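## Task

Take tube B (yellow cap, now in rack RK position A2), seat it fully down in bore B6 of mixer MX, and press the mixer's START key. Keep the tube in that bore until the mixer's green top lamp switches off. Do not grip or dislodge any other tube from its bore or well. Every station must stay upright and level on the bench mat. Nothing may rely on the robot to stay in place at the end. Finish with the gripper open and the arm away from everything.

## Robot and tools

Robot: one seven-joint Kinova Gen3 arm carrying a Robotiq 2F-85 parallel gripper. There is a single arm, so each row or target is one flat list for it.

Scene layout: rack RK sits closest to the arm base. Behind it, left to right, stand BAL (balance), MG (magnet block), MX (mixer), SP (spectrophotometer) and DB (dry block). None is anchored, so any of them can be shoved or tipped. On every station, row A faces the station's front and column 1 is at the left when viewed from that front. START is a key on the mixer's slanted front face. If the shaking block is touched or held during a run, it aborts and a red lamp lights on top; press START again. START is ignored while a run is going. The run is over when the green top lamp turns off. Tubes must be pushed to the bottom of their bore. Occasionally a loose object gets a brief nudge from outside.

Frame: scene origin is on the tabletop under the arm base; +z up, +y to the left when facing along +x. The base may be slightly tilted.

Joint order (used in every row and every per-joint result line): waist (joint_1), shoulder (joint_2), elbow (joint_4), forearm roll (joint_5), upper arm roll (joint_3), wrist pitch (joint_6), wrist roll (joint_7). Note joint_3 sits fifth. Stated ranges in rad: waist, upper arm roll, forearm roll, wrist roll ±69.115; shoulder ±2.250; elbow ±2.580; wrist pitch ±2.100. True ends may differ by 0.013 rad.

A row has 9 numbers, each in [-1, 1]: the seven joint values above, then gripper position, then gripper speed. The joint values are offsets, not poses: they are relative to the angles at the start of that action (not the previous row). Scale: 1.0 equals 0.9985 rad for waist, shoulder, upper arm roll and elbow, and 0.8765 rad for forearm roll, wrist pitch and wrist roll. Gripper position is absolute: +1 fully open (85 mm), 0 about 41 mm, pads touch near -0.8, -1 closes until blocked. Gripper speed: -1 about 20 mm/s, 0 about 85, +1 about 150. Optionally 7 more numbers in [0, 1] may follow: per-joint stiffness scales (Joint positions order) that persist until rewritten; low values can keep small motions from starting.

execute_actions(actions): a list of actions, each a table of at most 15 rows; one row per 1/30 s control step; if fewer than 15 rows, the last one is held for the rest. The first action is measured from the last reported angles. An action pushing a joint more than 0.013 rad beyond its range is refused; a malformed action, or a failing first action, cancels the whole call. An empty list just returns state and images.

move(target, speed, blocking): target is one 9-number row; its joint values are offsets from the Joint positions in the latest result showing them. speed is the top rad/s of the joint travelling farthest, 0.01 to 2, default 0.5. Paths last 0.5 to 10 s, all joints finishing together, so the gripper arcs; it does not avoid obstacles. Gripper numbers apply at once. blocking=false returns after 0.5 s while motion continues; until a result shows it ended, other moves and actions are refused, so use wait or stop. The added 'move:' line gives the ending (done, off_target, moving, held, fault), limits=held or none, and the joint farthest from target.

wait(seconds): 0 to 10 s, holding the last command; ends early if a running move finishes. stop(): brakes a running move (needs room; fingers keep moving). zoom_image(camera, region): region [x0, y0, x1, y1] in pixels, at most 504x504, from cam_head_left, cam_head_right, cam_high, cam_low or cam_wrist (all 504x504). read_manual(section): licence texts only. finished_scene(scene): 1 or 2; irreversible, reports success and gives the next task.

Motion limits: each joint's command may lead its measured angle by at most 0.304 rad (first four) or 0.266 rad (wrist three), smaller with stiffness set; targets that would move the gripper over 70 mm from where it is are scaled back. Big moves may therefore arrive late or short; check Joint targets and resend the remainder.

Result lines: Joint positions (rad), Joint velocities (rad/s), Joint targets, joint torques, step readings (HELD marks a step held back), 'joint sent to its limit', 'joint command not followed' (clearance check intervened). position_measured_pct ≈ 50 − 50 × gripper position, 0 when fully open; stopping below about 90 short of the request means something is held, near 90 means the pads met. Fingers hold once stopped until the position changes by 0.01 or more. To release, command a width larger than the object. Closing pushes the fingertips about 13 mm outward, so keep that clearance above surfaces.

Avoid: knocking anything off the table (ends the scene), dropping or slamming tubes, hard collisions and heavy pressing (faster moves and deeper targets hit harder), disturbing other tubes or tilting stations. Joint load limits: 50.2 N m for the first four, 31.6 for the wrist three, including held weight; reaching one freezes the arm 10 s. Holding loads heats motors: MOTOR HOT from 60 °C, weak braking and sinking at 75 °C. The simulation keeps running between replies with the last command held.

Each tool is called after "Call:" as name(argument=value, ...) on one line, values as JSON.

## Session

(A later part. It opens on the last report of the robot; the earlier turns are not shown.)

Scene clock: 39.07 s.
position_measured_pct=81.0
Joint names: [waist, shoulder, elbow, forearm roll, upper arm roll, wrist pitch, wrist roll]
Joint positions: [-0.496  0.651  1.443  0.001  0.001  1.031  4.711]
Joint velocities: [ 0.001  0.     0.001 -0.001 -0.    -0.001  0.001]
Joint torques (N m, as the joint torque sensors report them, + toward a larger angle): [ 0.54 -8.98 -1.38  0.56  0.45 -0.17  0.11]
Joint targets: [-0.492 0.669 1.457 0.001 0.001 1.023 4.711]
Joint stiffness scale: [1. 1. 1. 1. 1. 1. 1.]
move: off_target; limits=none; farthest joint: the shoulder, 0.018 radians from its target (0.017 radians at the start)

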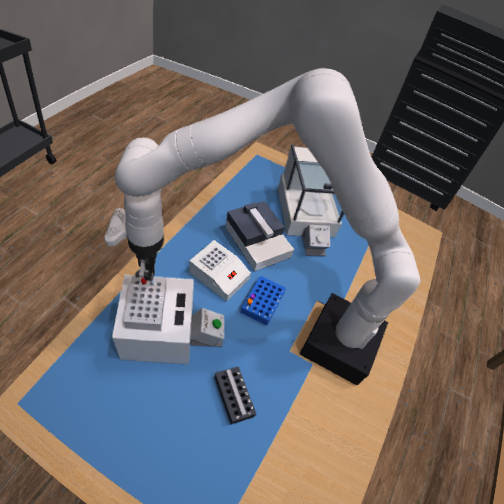

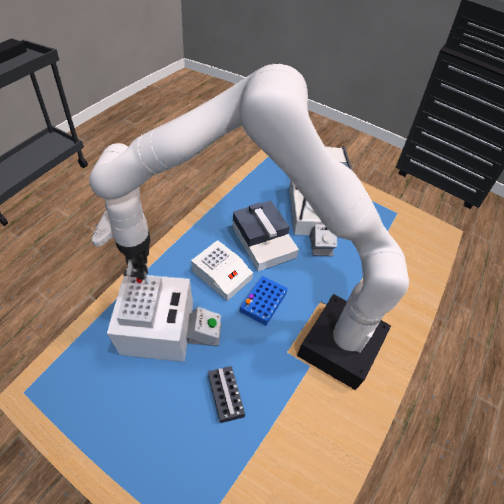

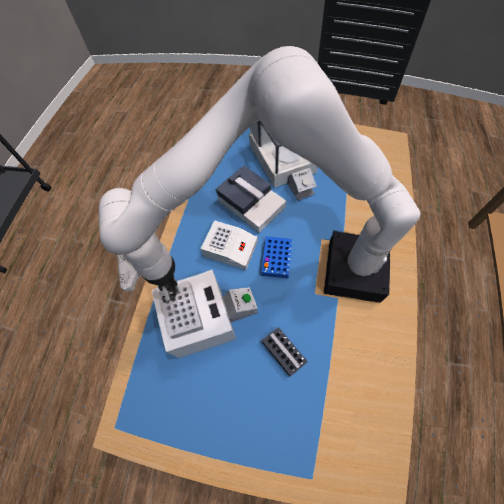

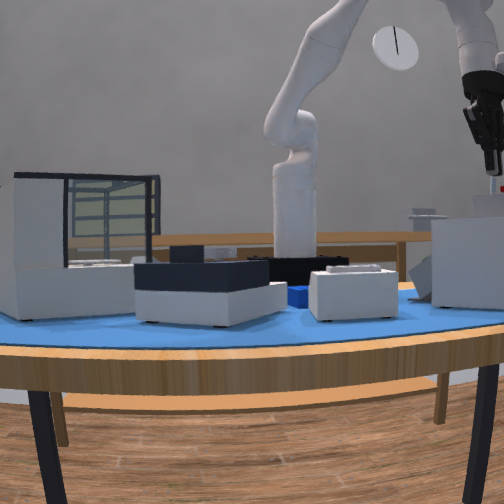

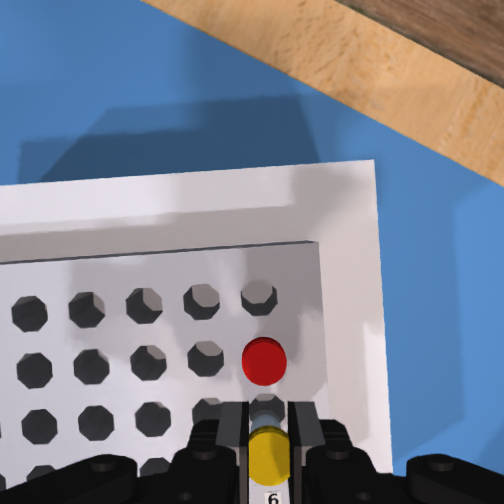

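Call:
move(target=[0,-0.006,0,0,0,-0.012,0,-0.68,0], speed=0.02)

Call:
zoom_image(camera="cam_wrist", region=[200,350,340,490])

Call:
zoom_image(camera="cam_head_left", region=[115,250,185,320])

Scene clock: 42.67 s.
position_measured_pct=81.0
Joint names: [waist, shoulder, elbow, forearm roll, upper arm roll, wrist pitch, wrist roll]
Joint positions: [-0.496  0.648  1.442  0.001  0.001  1.028  4.711]
Joint velocities: [-0.     0.     0.001 -0.001 -0.    -0.     0.001]
Joint torques (N m, as the joint torque sensors report them, + toward a larger angle): [ -0.02 -20.19  -7.08   0.24   0.17  -0.02   0.1 ]
Joint targets: [-0.496 0.645 1.443 0.001 0.001 1.021 4.711]
Joint stiffness scale: [1. 1. 1. 1. 1. 1. 1.]
move: done; limits=none; farthest joint: the wrist pitch, 0.008 radians from its target (0.011 radians at the start)

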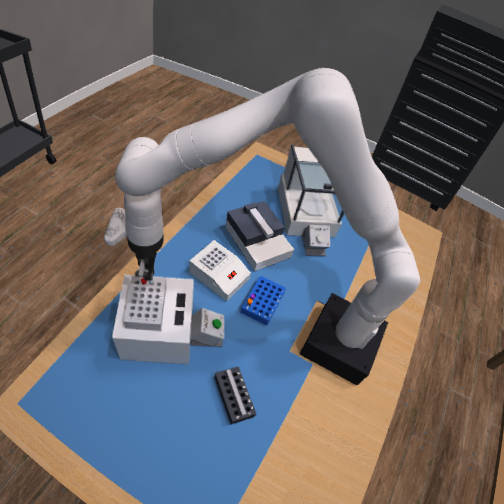

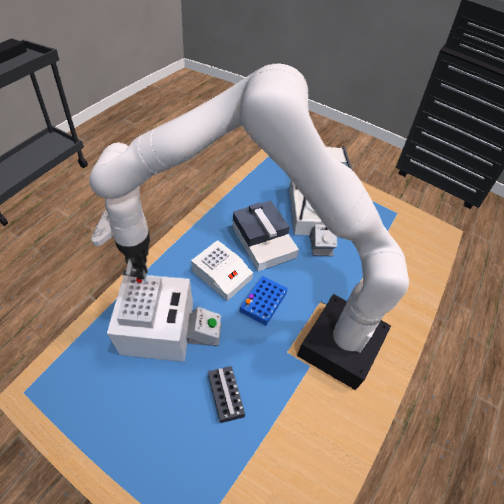

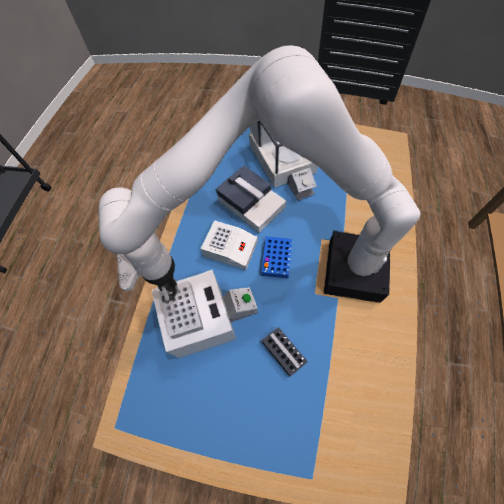

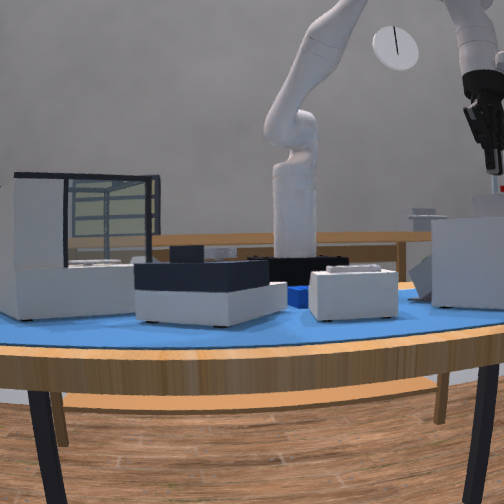

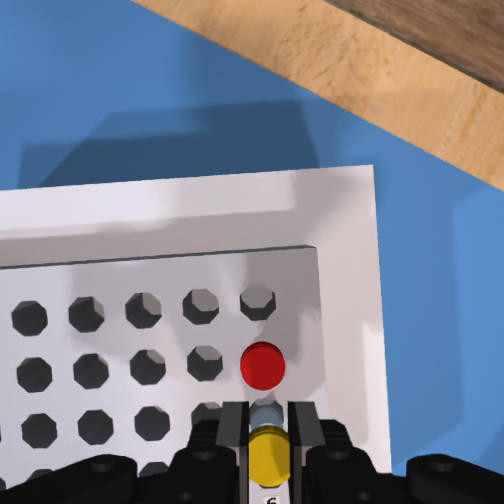

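Region (200, 350, 340, 490) of cam_wrist's 504x504 image, scaled by 3.600.

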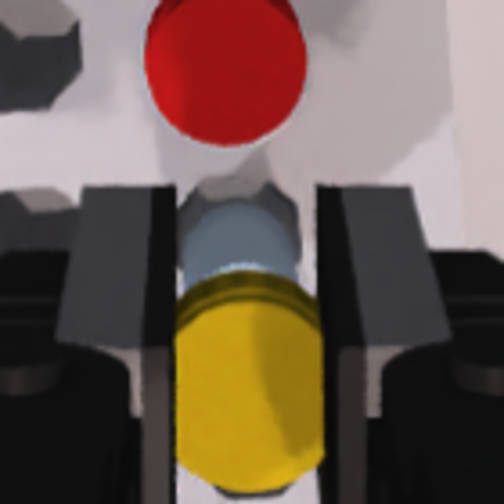

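Region (115, 250, 185, 320) of cam_head_left's 504x504 image, scaled by 7.200, with more detail than that image has.

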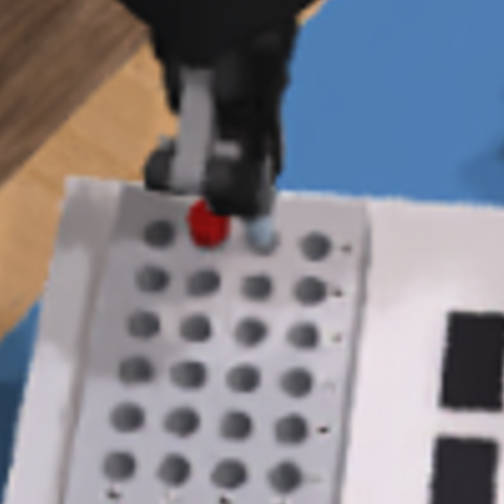

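Call:
move(target=[0,0.0085,0.011,0,0,-0.017,0,-0.68,0], speed=0.015)

Call:
move(target=[0,0.009,0.013,0,0,0,0,-0.68,0], speed=0.015)

Scene clock: 46.53 s.
position_measured_pct=81.0
Joint names: [waist, shoulder, elbow, forearm roll, upper arm roll, wrist pitch, wrist roll]
Joint positions: [-0.496  0.654  1.448  0.001  0.001  1.02   4.711]
Joint velocities: [ 0.001  0.001 -0.001  0.001  0.    -0.002  0.001]
Joint torques (N m, as the joint torque sensors report them, + toward a larger angle): [ -0.05 -20.28  -6.79   0.31   0.13   0.06   0.17]
Joint targets: [-0.496 0.657 1.453 0.001 0.001 1.013 4.711]
Joint stiffness scale: [1. 1. 1. 1. 1. 1. 1.]
move: done; limits=none; farthest joint: the wrist pitch, 0.007 radians from its target (0.015 radians at the start)

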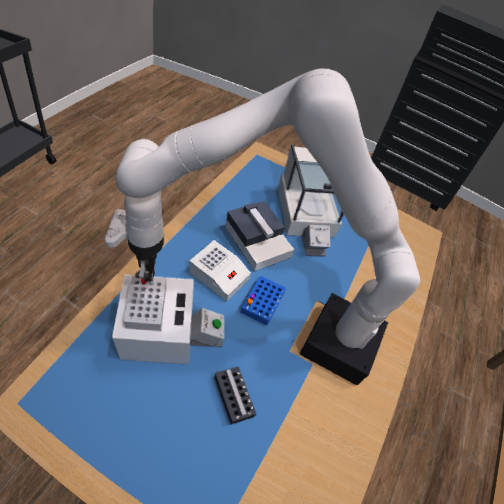

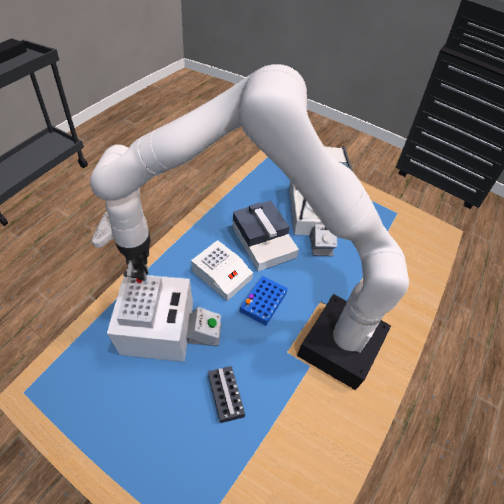

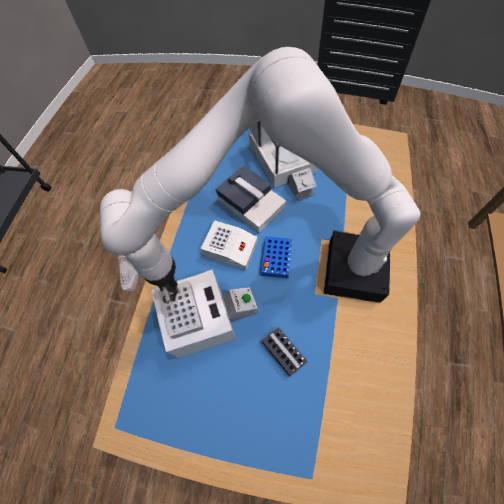

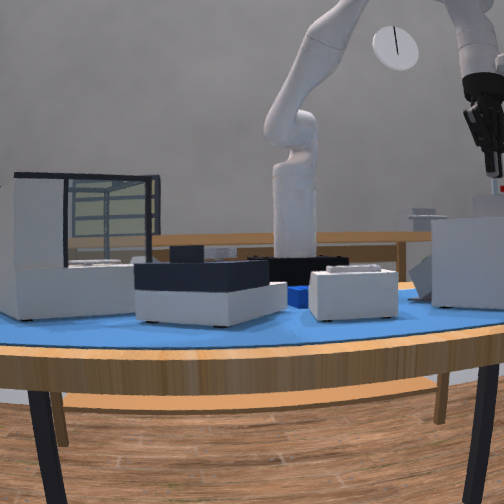

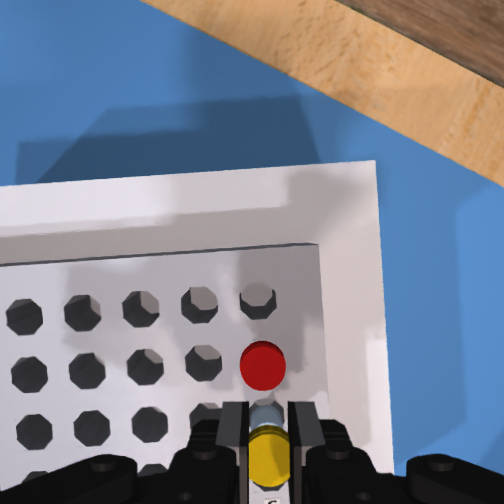

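Scene clock: 47.63 s.
position_measured_pct=81.0
Joint names: [waist, shoulder, elbow, forearm roll, upper arm roll, wrist pitch, wrist roll]
Joint positions: [-0.496  0.658  1.453  0.001  0.001  1.02   4.711]
Joint velocities: [-0.001  0.    -0.001 -0.001  0.     0.    -0.   ]
Joint torques (N m, as the joint torque sensors report them, + toward a larger angle): [  0.19 -19.07  -4.86   0.28   0.32   1.06   0.1 ]
Joint targets: [-0.496 0.663 1.461 0.001 0.001 1.020 4.711]
Joint stiffness scale: [1. 1. 1. 1. 1. 1. 1.]
move: done; limits=none; farthest joint: the elbow, 0.008 radians from its target (0.013 radians at the start)

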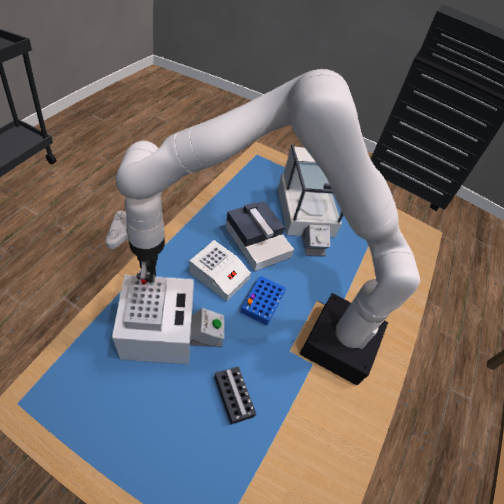

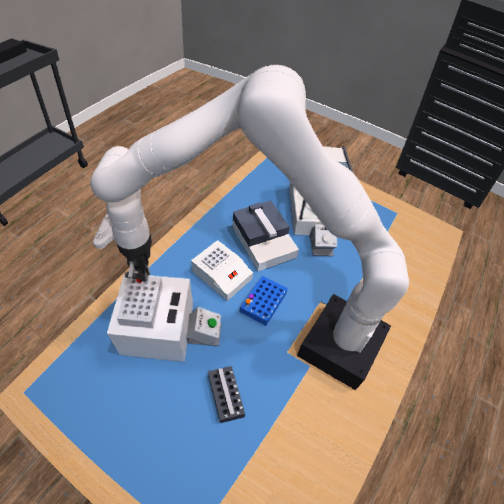

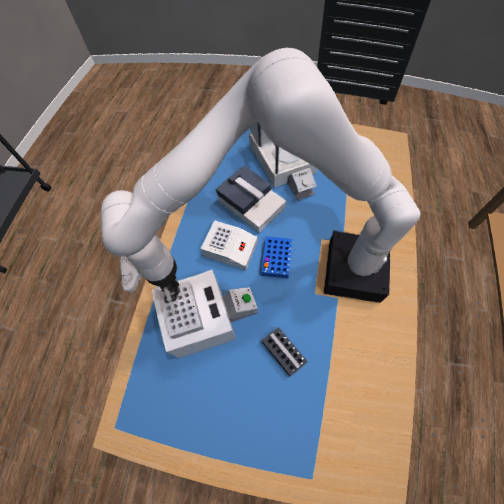

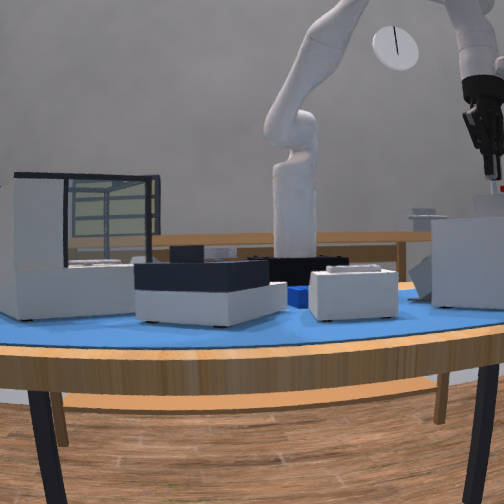

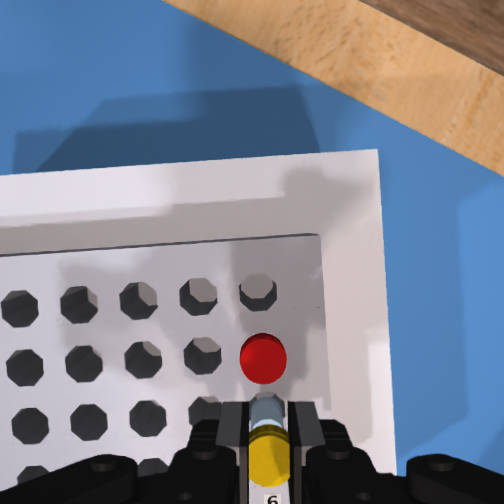

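Call:
move(target=[0,0.018,0.024,0,0,-0.03,0,-0.68,0], speed=0.02)

Call:
move(target=[0,0.017,0.021,0,0,-0.035,0,-0.68,0], speed=0.02)

Scene clock: 52.37 s.
position_measured_pct=81.0
Joint names: [waist, shoulder, elbow, forearm roll, upper arm roll, wrist pitch, wrist roll]
Joint positions: [-0.496  0.67   1.466  0.001  0.001  0.994  4.711]
Joint velocities: [ 0.     0.002 -0.    -0.    -0.     0.    -0.   ]
Joint torques (N m, as the joint torque sensors report them, + toward a larger angle): [  0.16 -18.5   -3.67   0.24   0.17   1.5    0.13]
Joint targets: [-0.496 0.676 1.477 0.001 0.001 0.994 4.711]
Joint stiffness scale: [1. 1. 1. 1. 1. 1. 1.]
move: off_target; limits=none; farthest joint: the elbow, 0.011 radians from its target (0.024 radians at the start)

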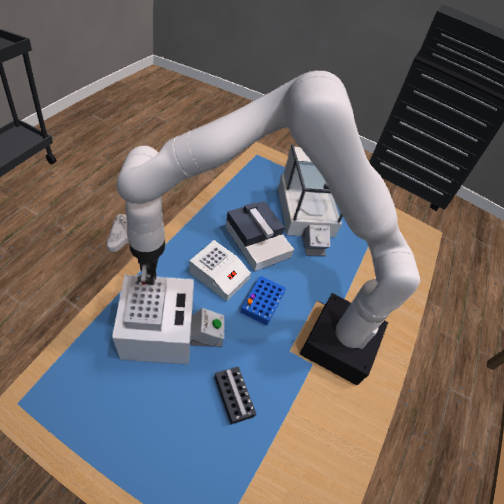

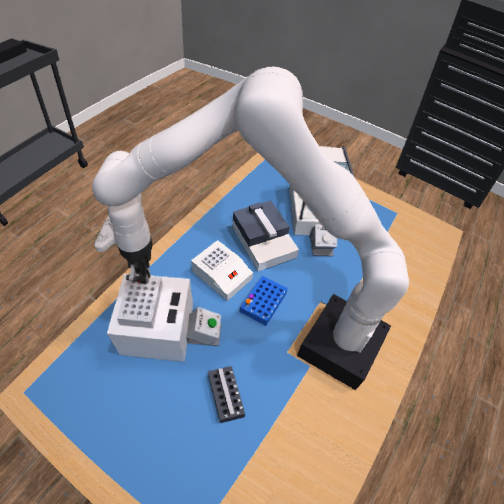

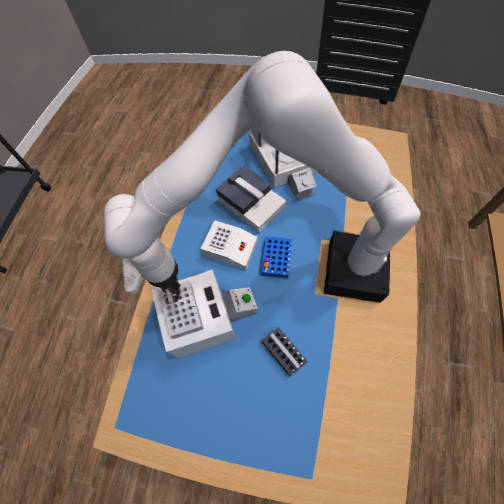

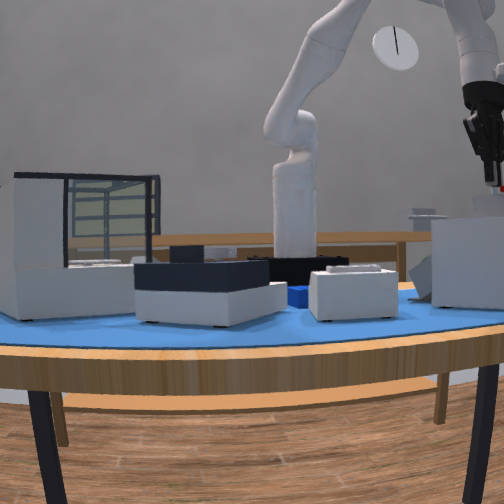

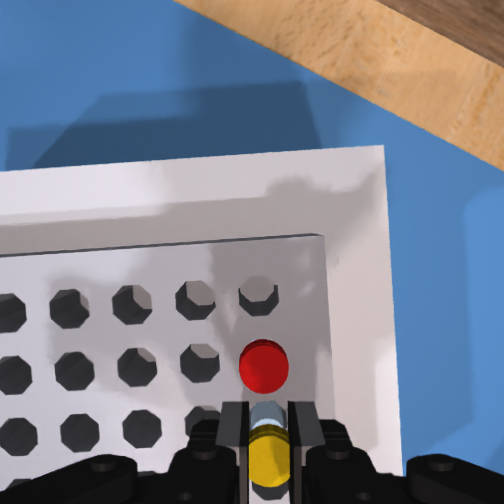

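Scene clock: 54.13 s.
position_measured_pct=81.0
Joint names: [waist, shoulder, elbow, forearm roll, upper arm roll, wrist pitch, wrist roll]
Joint positions: [-0.496  0.683  1.479  0.001  0.001  0.966  4.711]
Joint velocities: [-0.001  0.001 -0.001  0.     0.    -0.001 -0.   ]
Joint torques (N m, as the joint torque sensors report them, + toward a larger angle): [  0.21 -18.93  -4.31   0.26   0.24   1.21   0.05]
Joint targets: [-0.496 0.687 1.487 0.001 0.001 0.963 4.711]
Joint stiffness scale: [1. 1. 1. 1. 1. 1. 1.]
move: done; limits=none; farthest joint: the elbow, 0.008 radians from its target (0.021 radians at the start)

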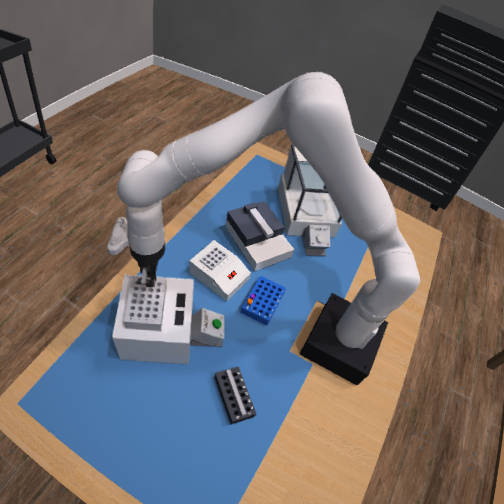

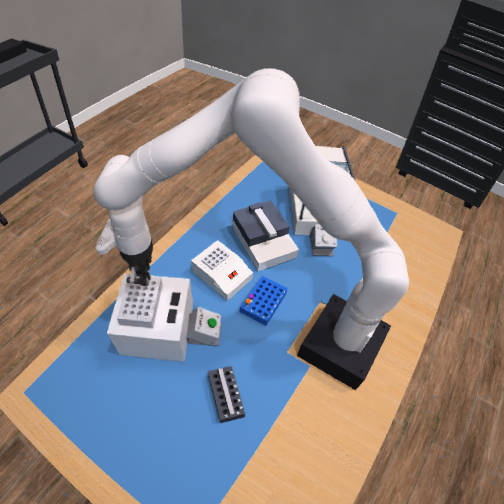

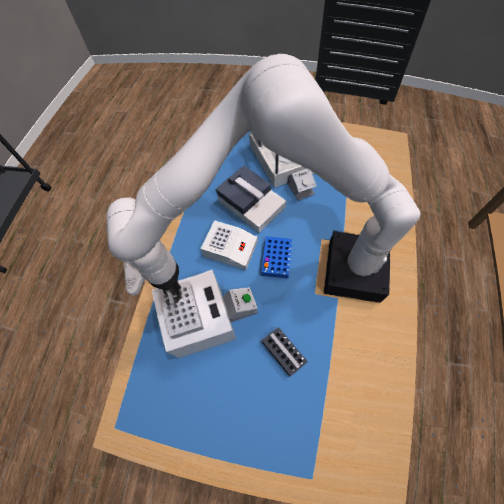

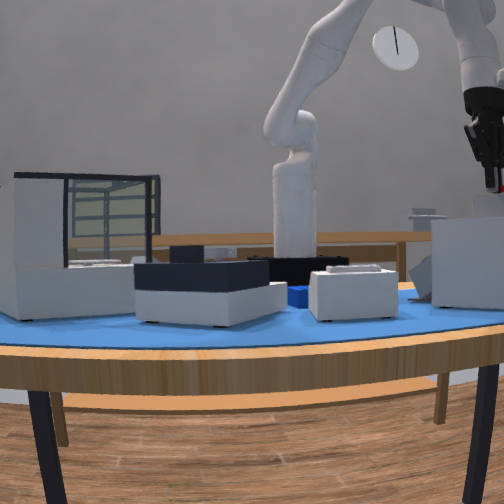

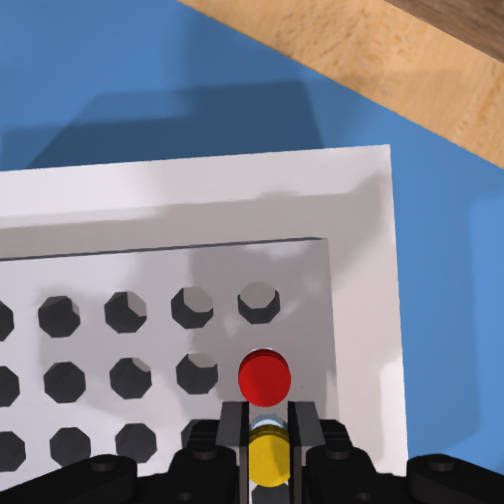

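Call:
move(target=[0,0.022,0.024,0,0,-0.022,0,-0.68,0], speed=0.02)

Call:
move(target=[0,0.017,0.018,0,0,-0.005,0,-0.68,0], speed=0.03)

Scene clock: 57.20 s.
position_measured_pct=81.0
Joint names: [waist, shoulder, elbow, forearm roll, upper arm roll, wrist pitch, wrist roll]
Joint positions: [-0.496  0.689  1.486  0.001  0.001  0.951  4.711]
Joint velocities: [ 0.001  0.    -0.001  0.     0.     0.001  0.   ]
Joint torques (N m, as the joint torque sensors report them, + toward a larger angle): [-0.64 -7.25  0.46 -0.09 -0.7   0.51  0.06]
Joint targets: [-0.496 0.705 1.503 0.001 0.001 0.946 4.711]
Joint stiffness scale: [1. 1. 1. 1. 1. 1. 1.]
move: off_target; limits=none; farthest joint: the elbow, 0.017 radians from its target (0.024 radians at the start)

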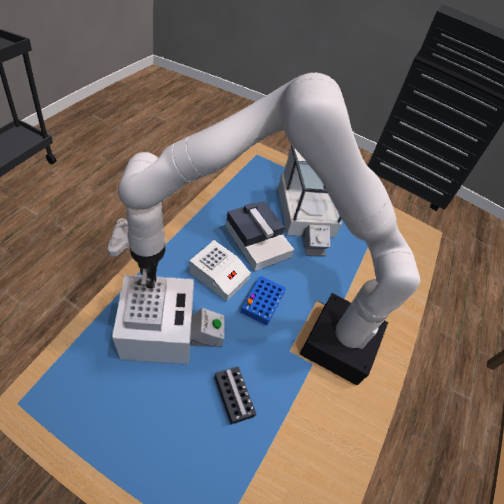

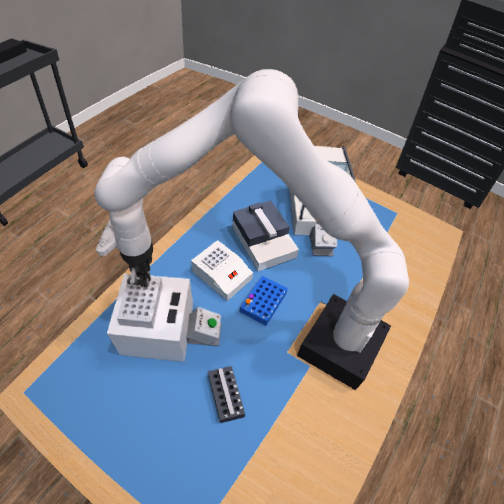

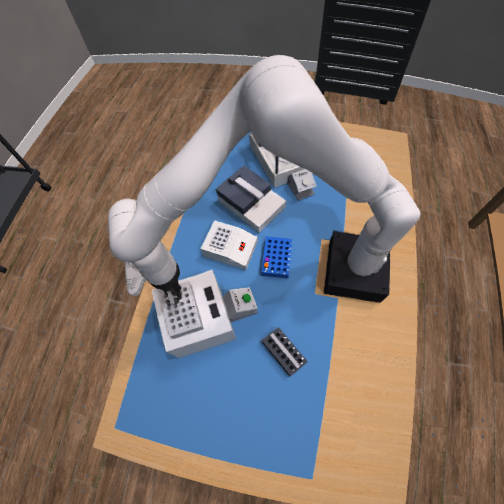

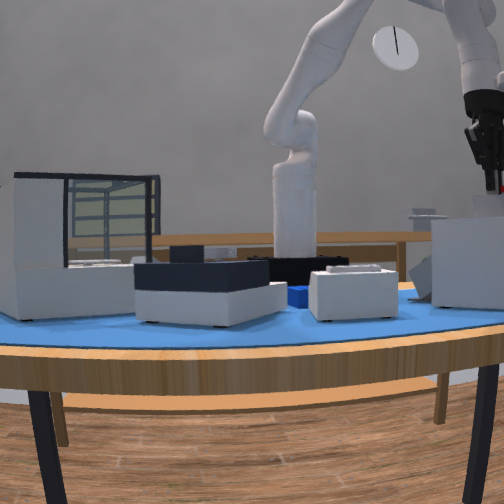

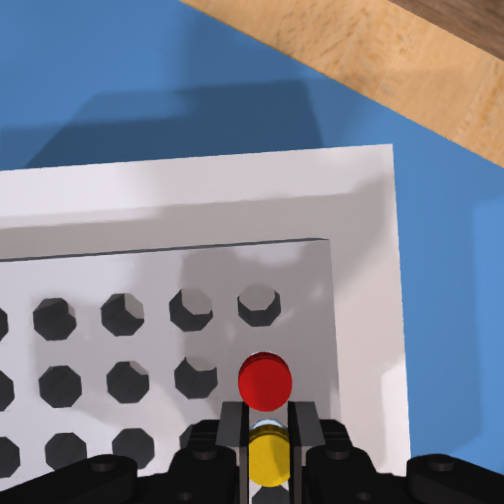

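Scene clock: 58.03 s.
position_measured_pct=81.0
Joint names: [waist, shoulder, elbow, forearm roll, upper arm roll, wrist pitch, wrist roll]
Joint positions: [-0.496  0.688  1.487  0.001  0.001  0.95   4.711]
Joint velocities: [-0.     0.     0.     0.     0.     0.001 -0.002]
Joint torques (N m, as the joint torque sensors report them, + toward a larger angle): [-0.53 -8.44  0.41  0.22 -0.53  1.06  0.07]
Joint targets: [-0.496 0.706 1.504 0.001 0.001 0.947 4.711]
Joint stiffness scale: [1. 1. 1. 1. 1. 1. 1.]
move: off_target; limits=none; farthest joint: the shoulder, 0.018 radians from its target (0.017 radians at the start)

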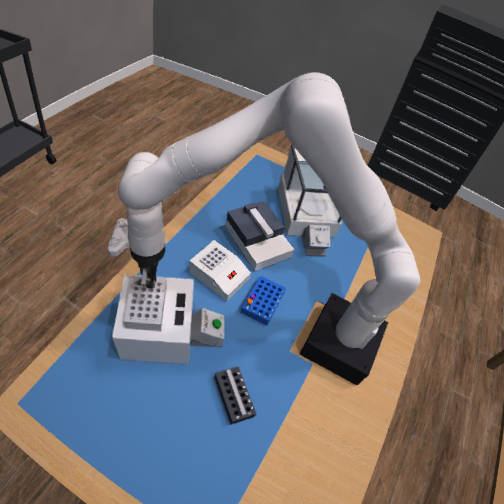

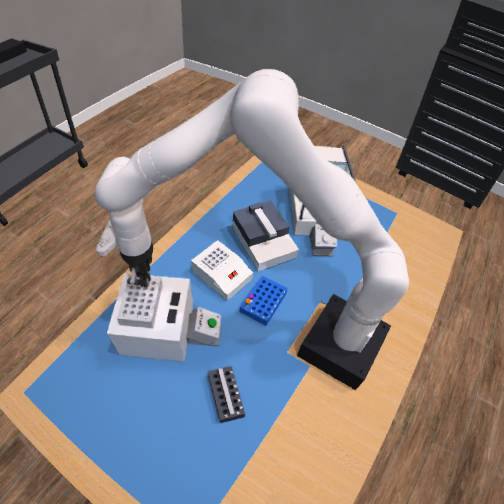

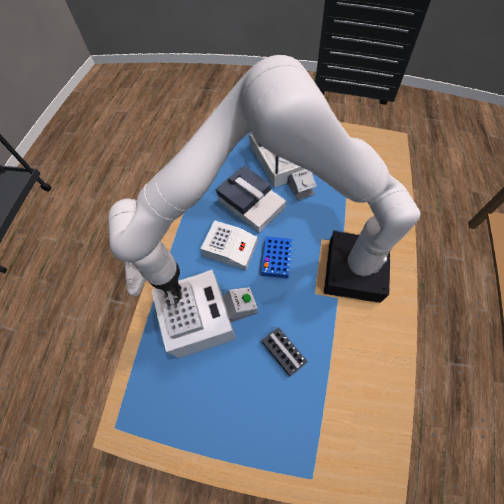

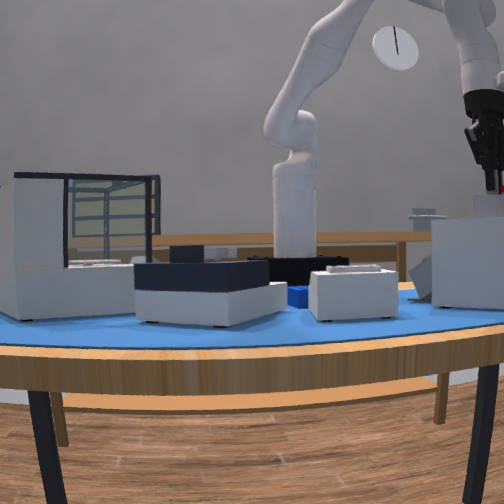

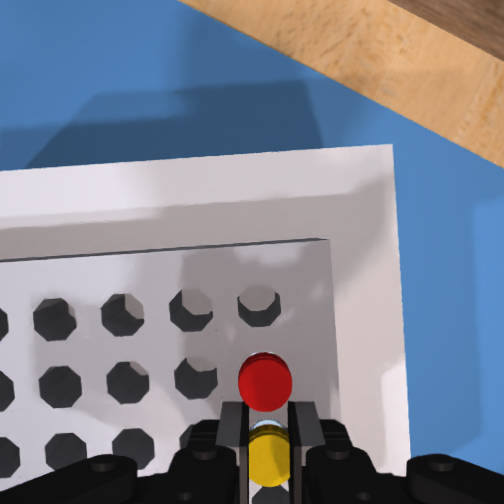

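Call:
move(target=[0,0,0,0,0,0,0,-0.35,-0.5])

Call:
move(target=[0,-0.07,-0.078,0,0,0.175,0,-0.35,0], speed=0.15)

Call:
move(target=[-0.1,-0.39,0.66,0,0,-0.295,0,-1,0], speed=0.8)

Scene clock: 61.90 s.
position_measured_pct=67.5
Joint names: [waist, shoulder, elbow, forearm roll, upper arm roll, wrist pitch, wrist roll]
Joint positions: [-0.496  0.686  1.486  0.001  0.001  0.95   4.711]
Joint velocities: [-0.001  0.001 -0.001  0.     0.     0.    -0.002]
Joint torques (N m, as the joint torque sensors report them, + toward a larger angle): [ -0.08 -20.07  -6.48   0.25  -0.1   -0.03   0.11]
Joint targets: [-0.496 0.688 1.487 0.001 0.001 0.950 4.711]
Joint stiffness scale: [1. 1. 1. 1. 1. 1. 1.]
move: done; limits=none; farthest joint: the shoulder, 0.002 radians from its target (0.000 radians at the start)

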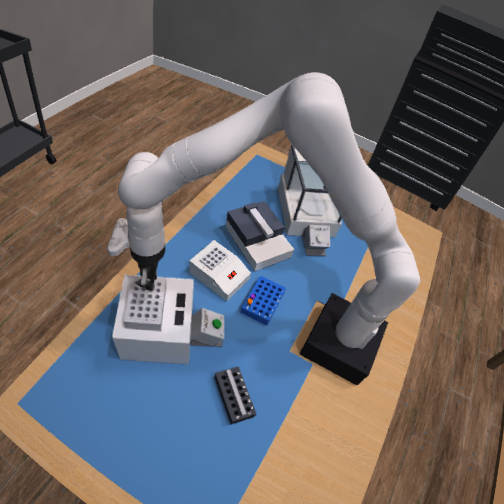

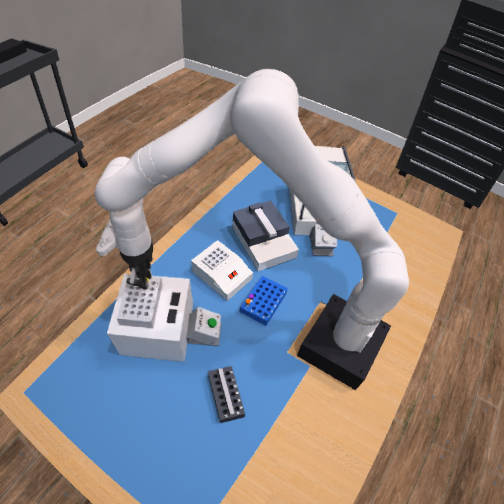

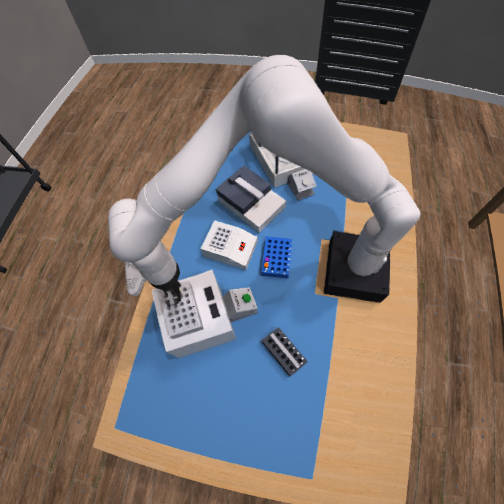

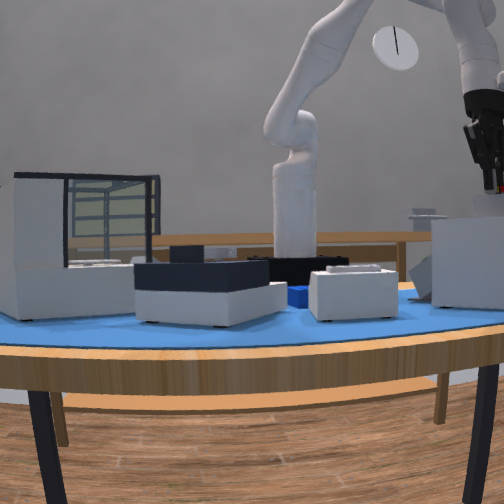

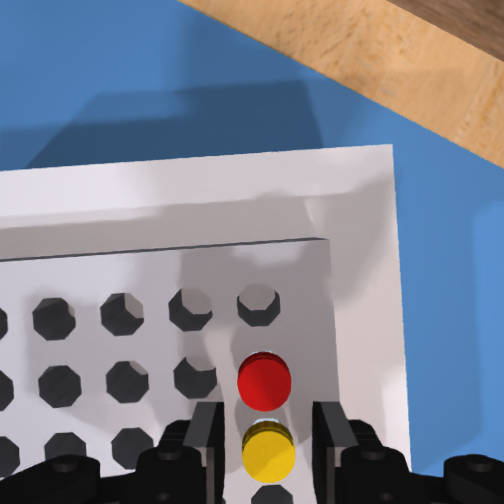

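Scene clock: 63.30 s.
position_measured_pct=67.5
Joint names: [waist, shoulder, elbow, forearm roll, upper arm roll, wrist pitch, wrist roll]
Joint positions: [-0.496  0.62   1.413  0.001  0.001  1.096  4.711]
Joint velocities: [-0.    -0.002  0.     0.     0.     0.001 -0.001]
Joint torques (N m, as the joint torque sensors report them, + toward a larger angle): [  0.03 -20.41  -7.21   0.25   0.1   -0.24   0.16]
Joint targets: [-0.496 0.617 1.408 0.001 0.001 1.104 4.711]
Joint stiffness scale: [1. 1. 1. 1. 1. 1. 1.]
move: done; limits=none; farthest joint: the wrist pitch, 0.007 radians from its target (0.153 radians at the start)

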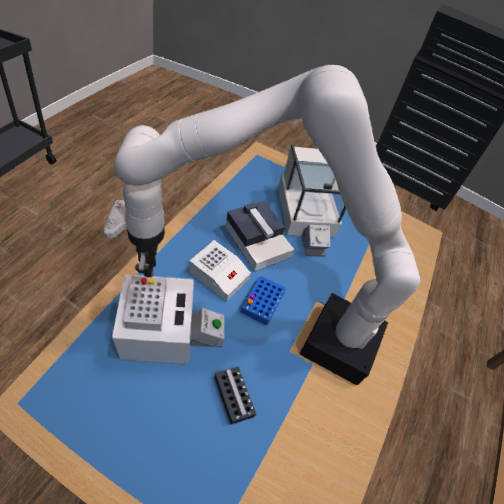

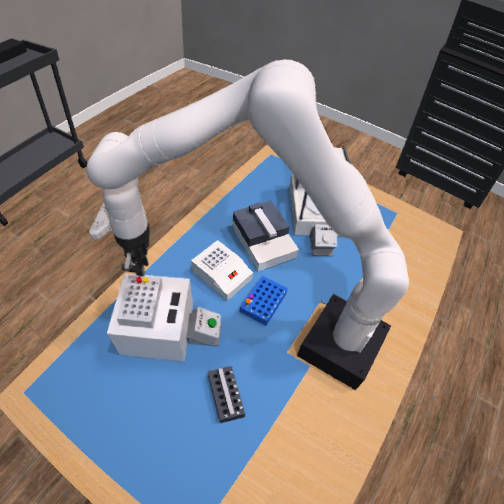

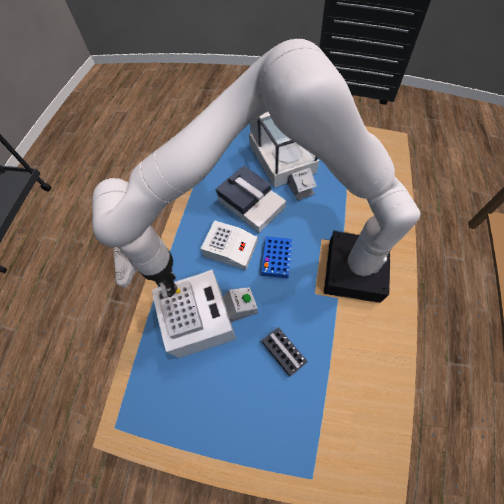

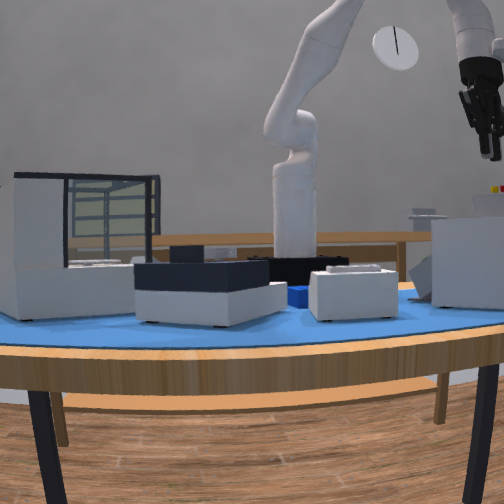

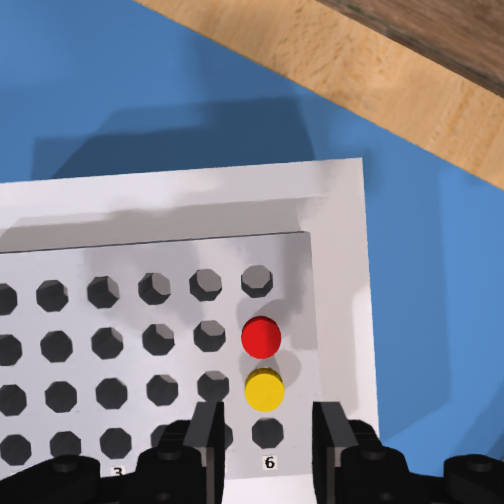

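Scene clock: 64.83 s.
position_measured_pct=91.7
Joint names: [waist, shoulder, elbow, forearm roll, upper arm roll, wrist pitch, wrist roll]
Joint positions: [-0.592  0.233  2.067  0.001  0.001  0.845  4.711]
Joint velocities: [-0.001 -0.003 -0.001 -0.     0.     0.001 -0.   ]
Joint torques (N m, as the joint torque sensors report them, + toward a larger angle): [ -0.11 -11.25  -5.83   0.27  -0.12   0.03   0.12]
Joint targets: [-0.596 0.230 2.072 0.001 0.001 0.838 4.711]
Joint stiffness scale: [1. 1. 1. 1. 1. 1. 1.]
move: done; limits=none; farthest joint: the wrist pitch, 0.008 radians from its target (0.259 radians at the start)

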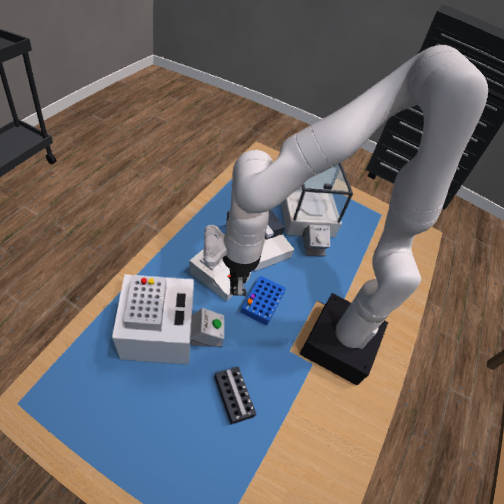

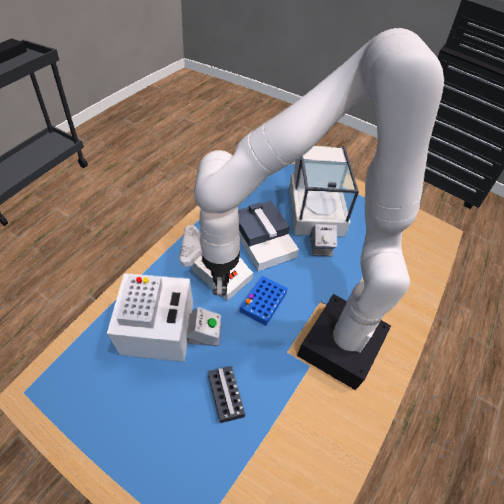

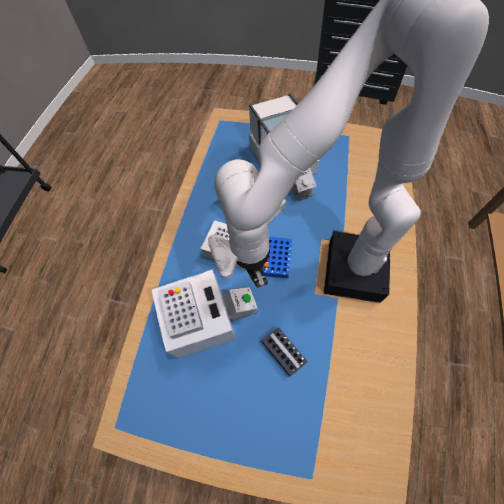

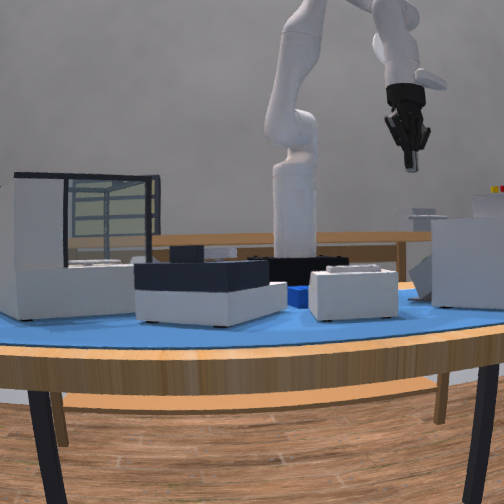

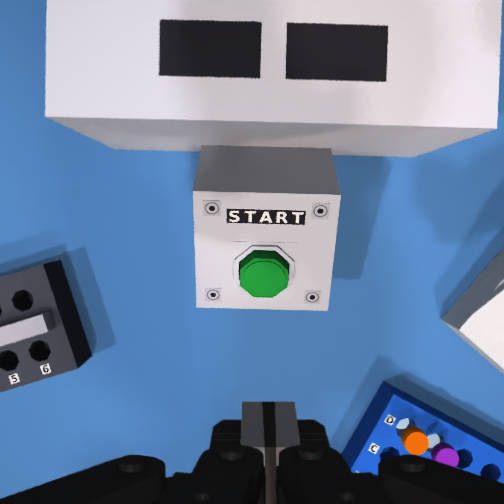

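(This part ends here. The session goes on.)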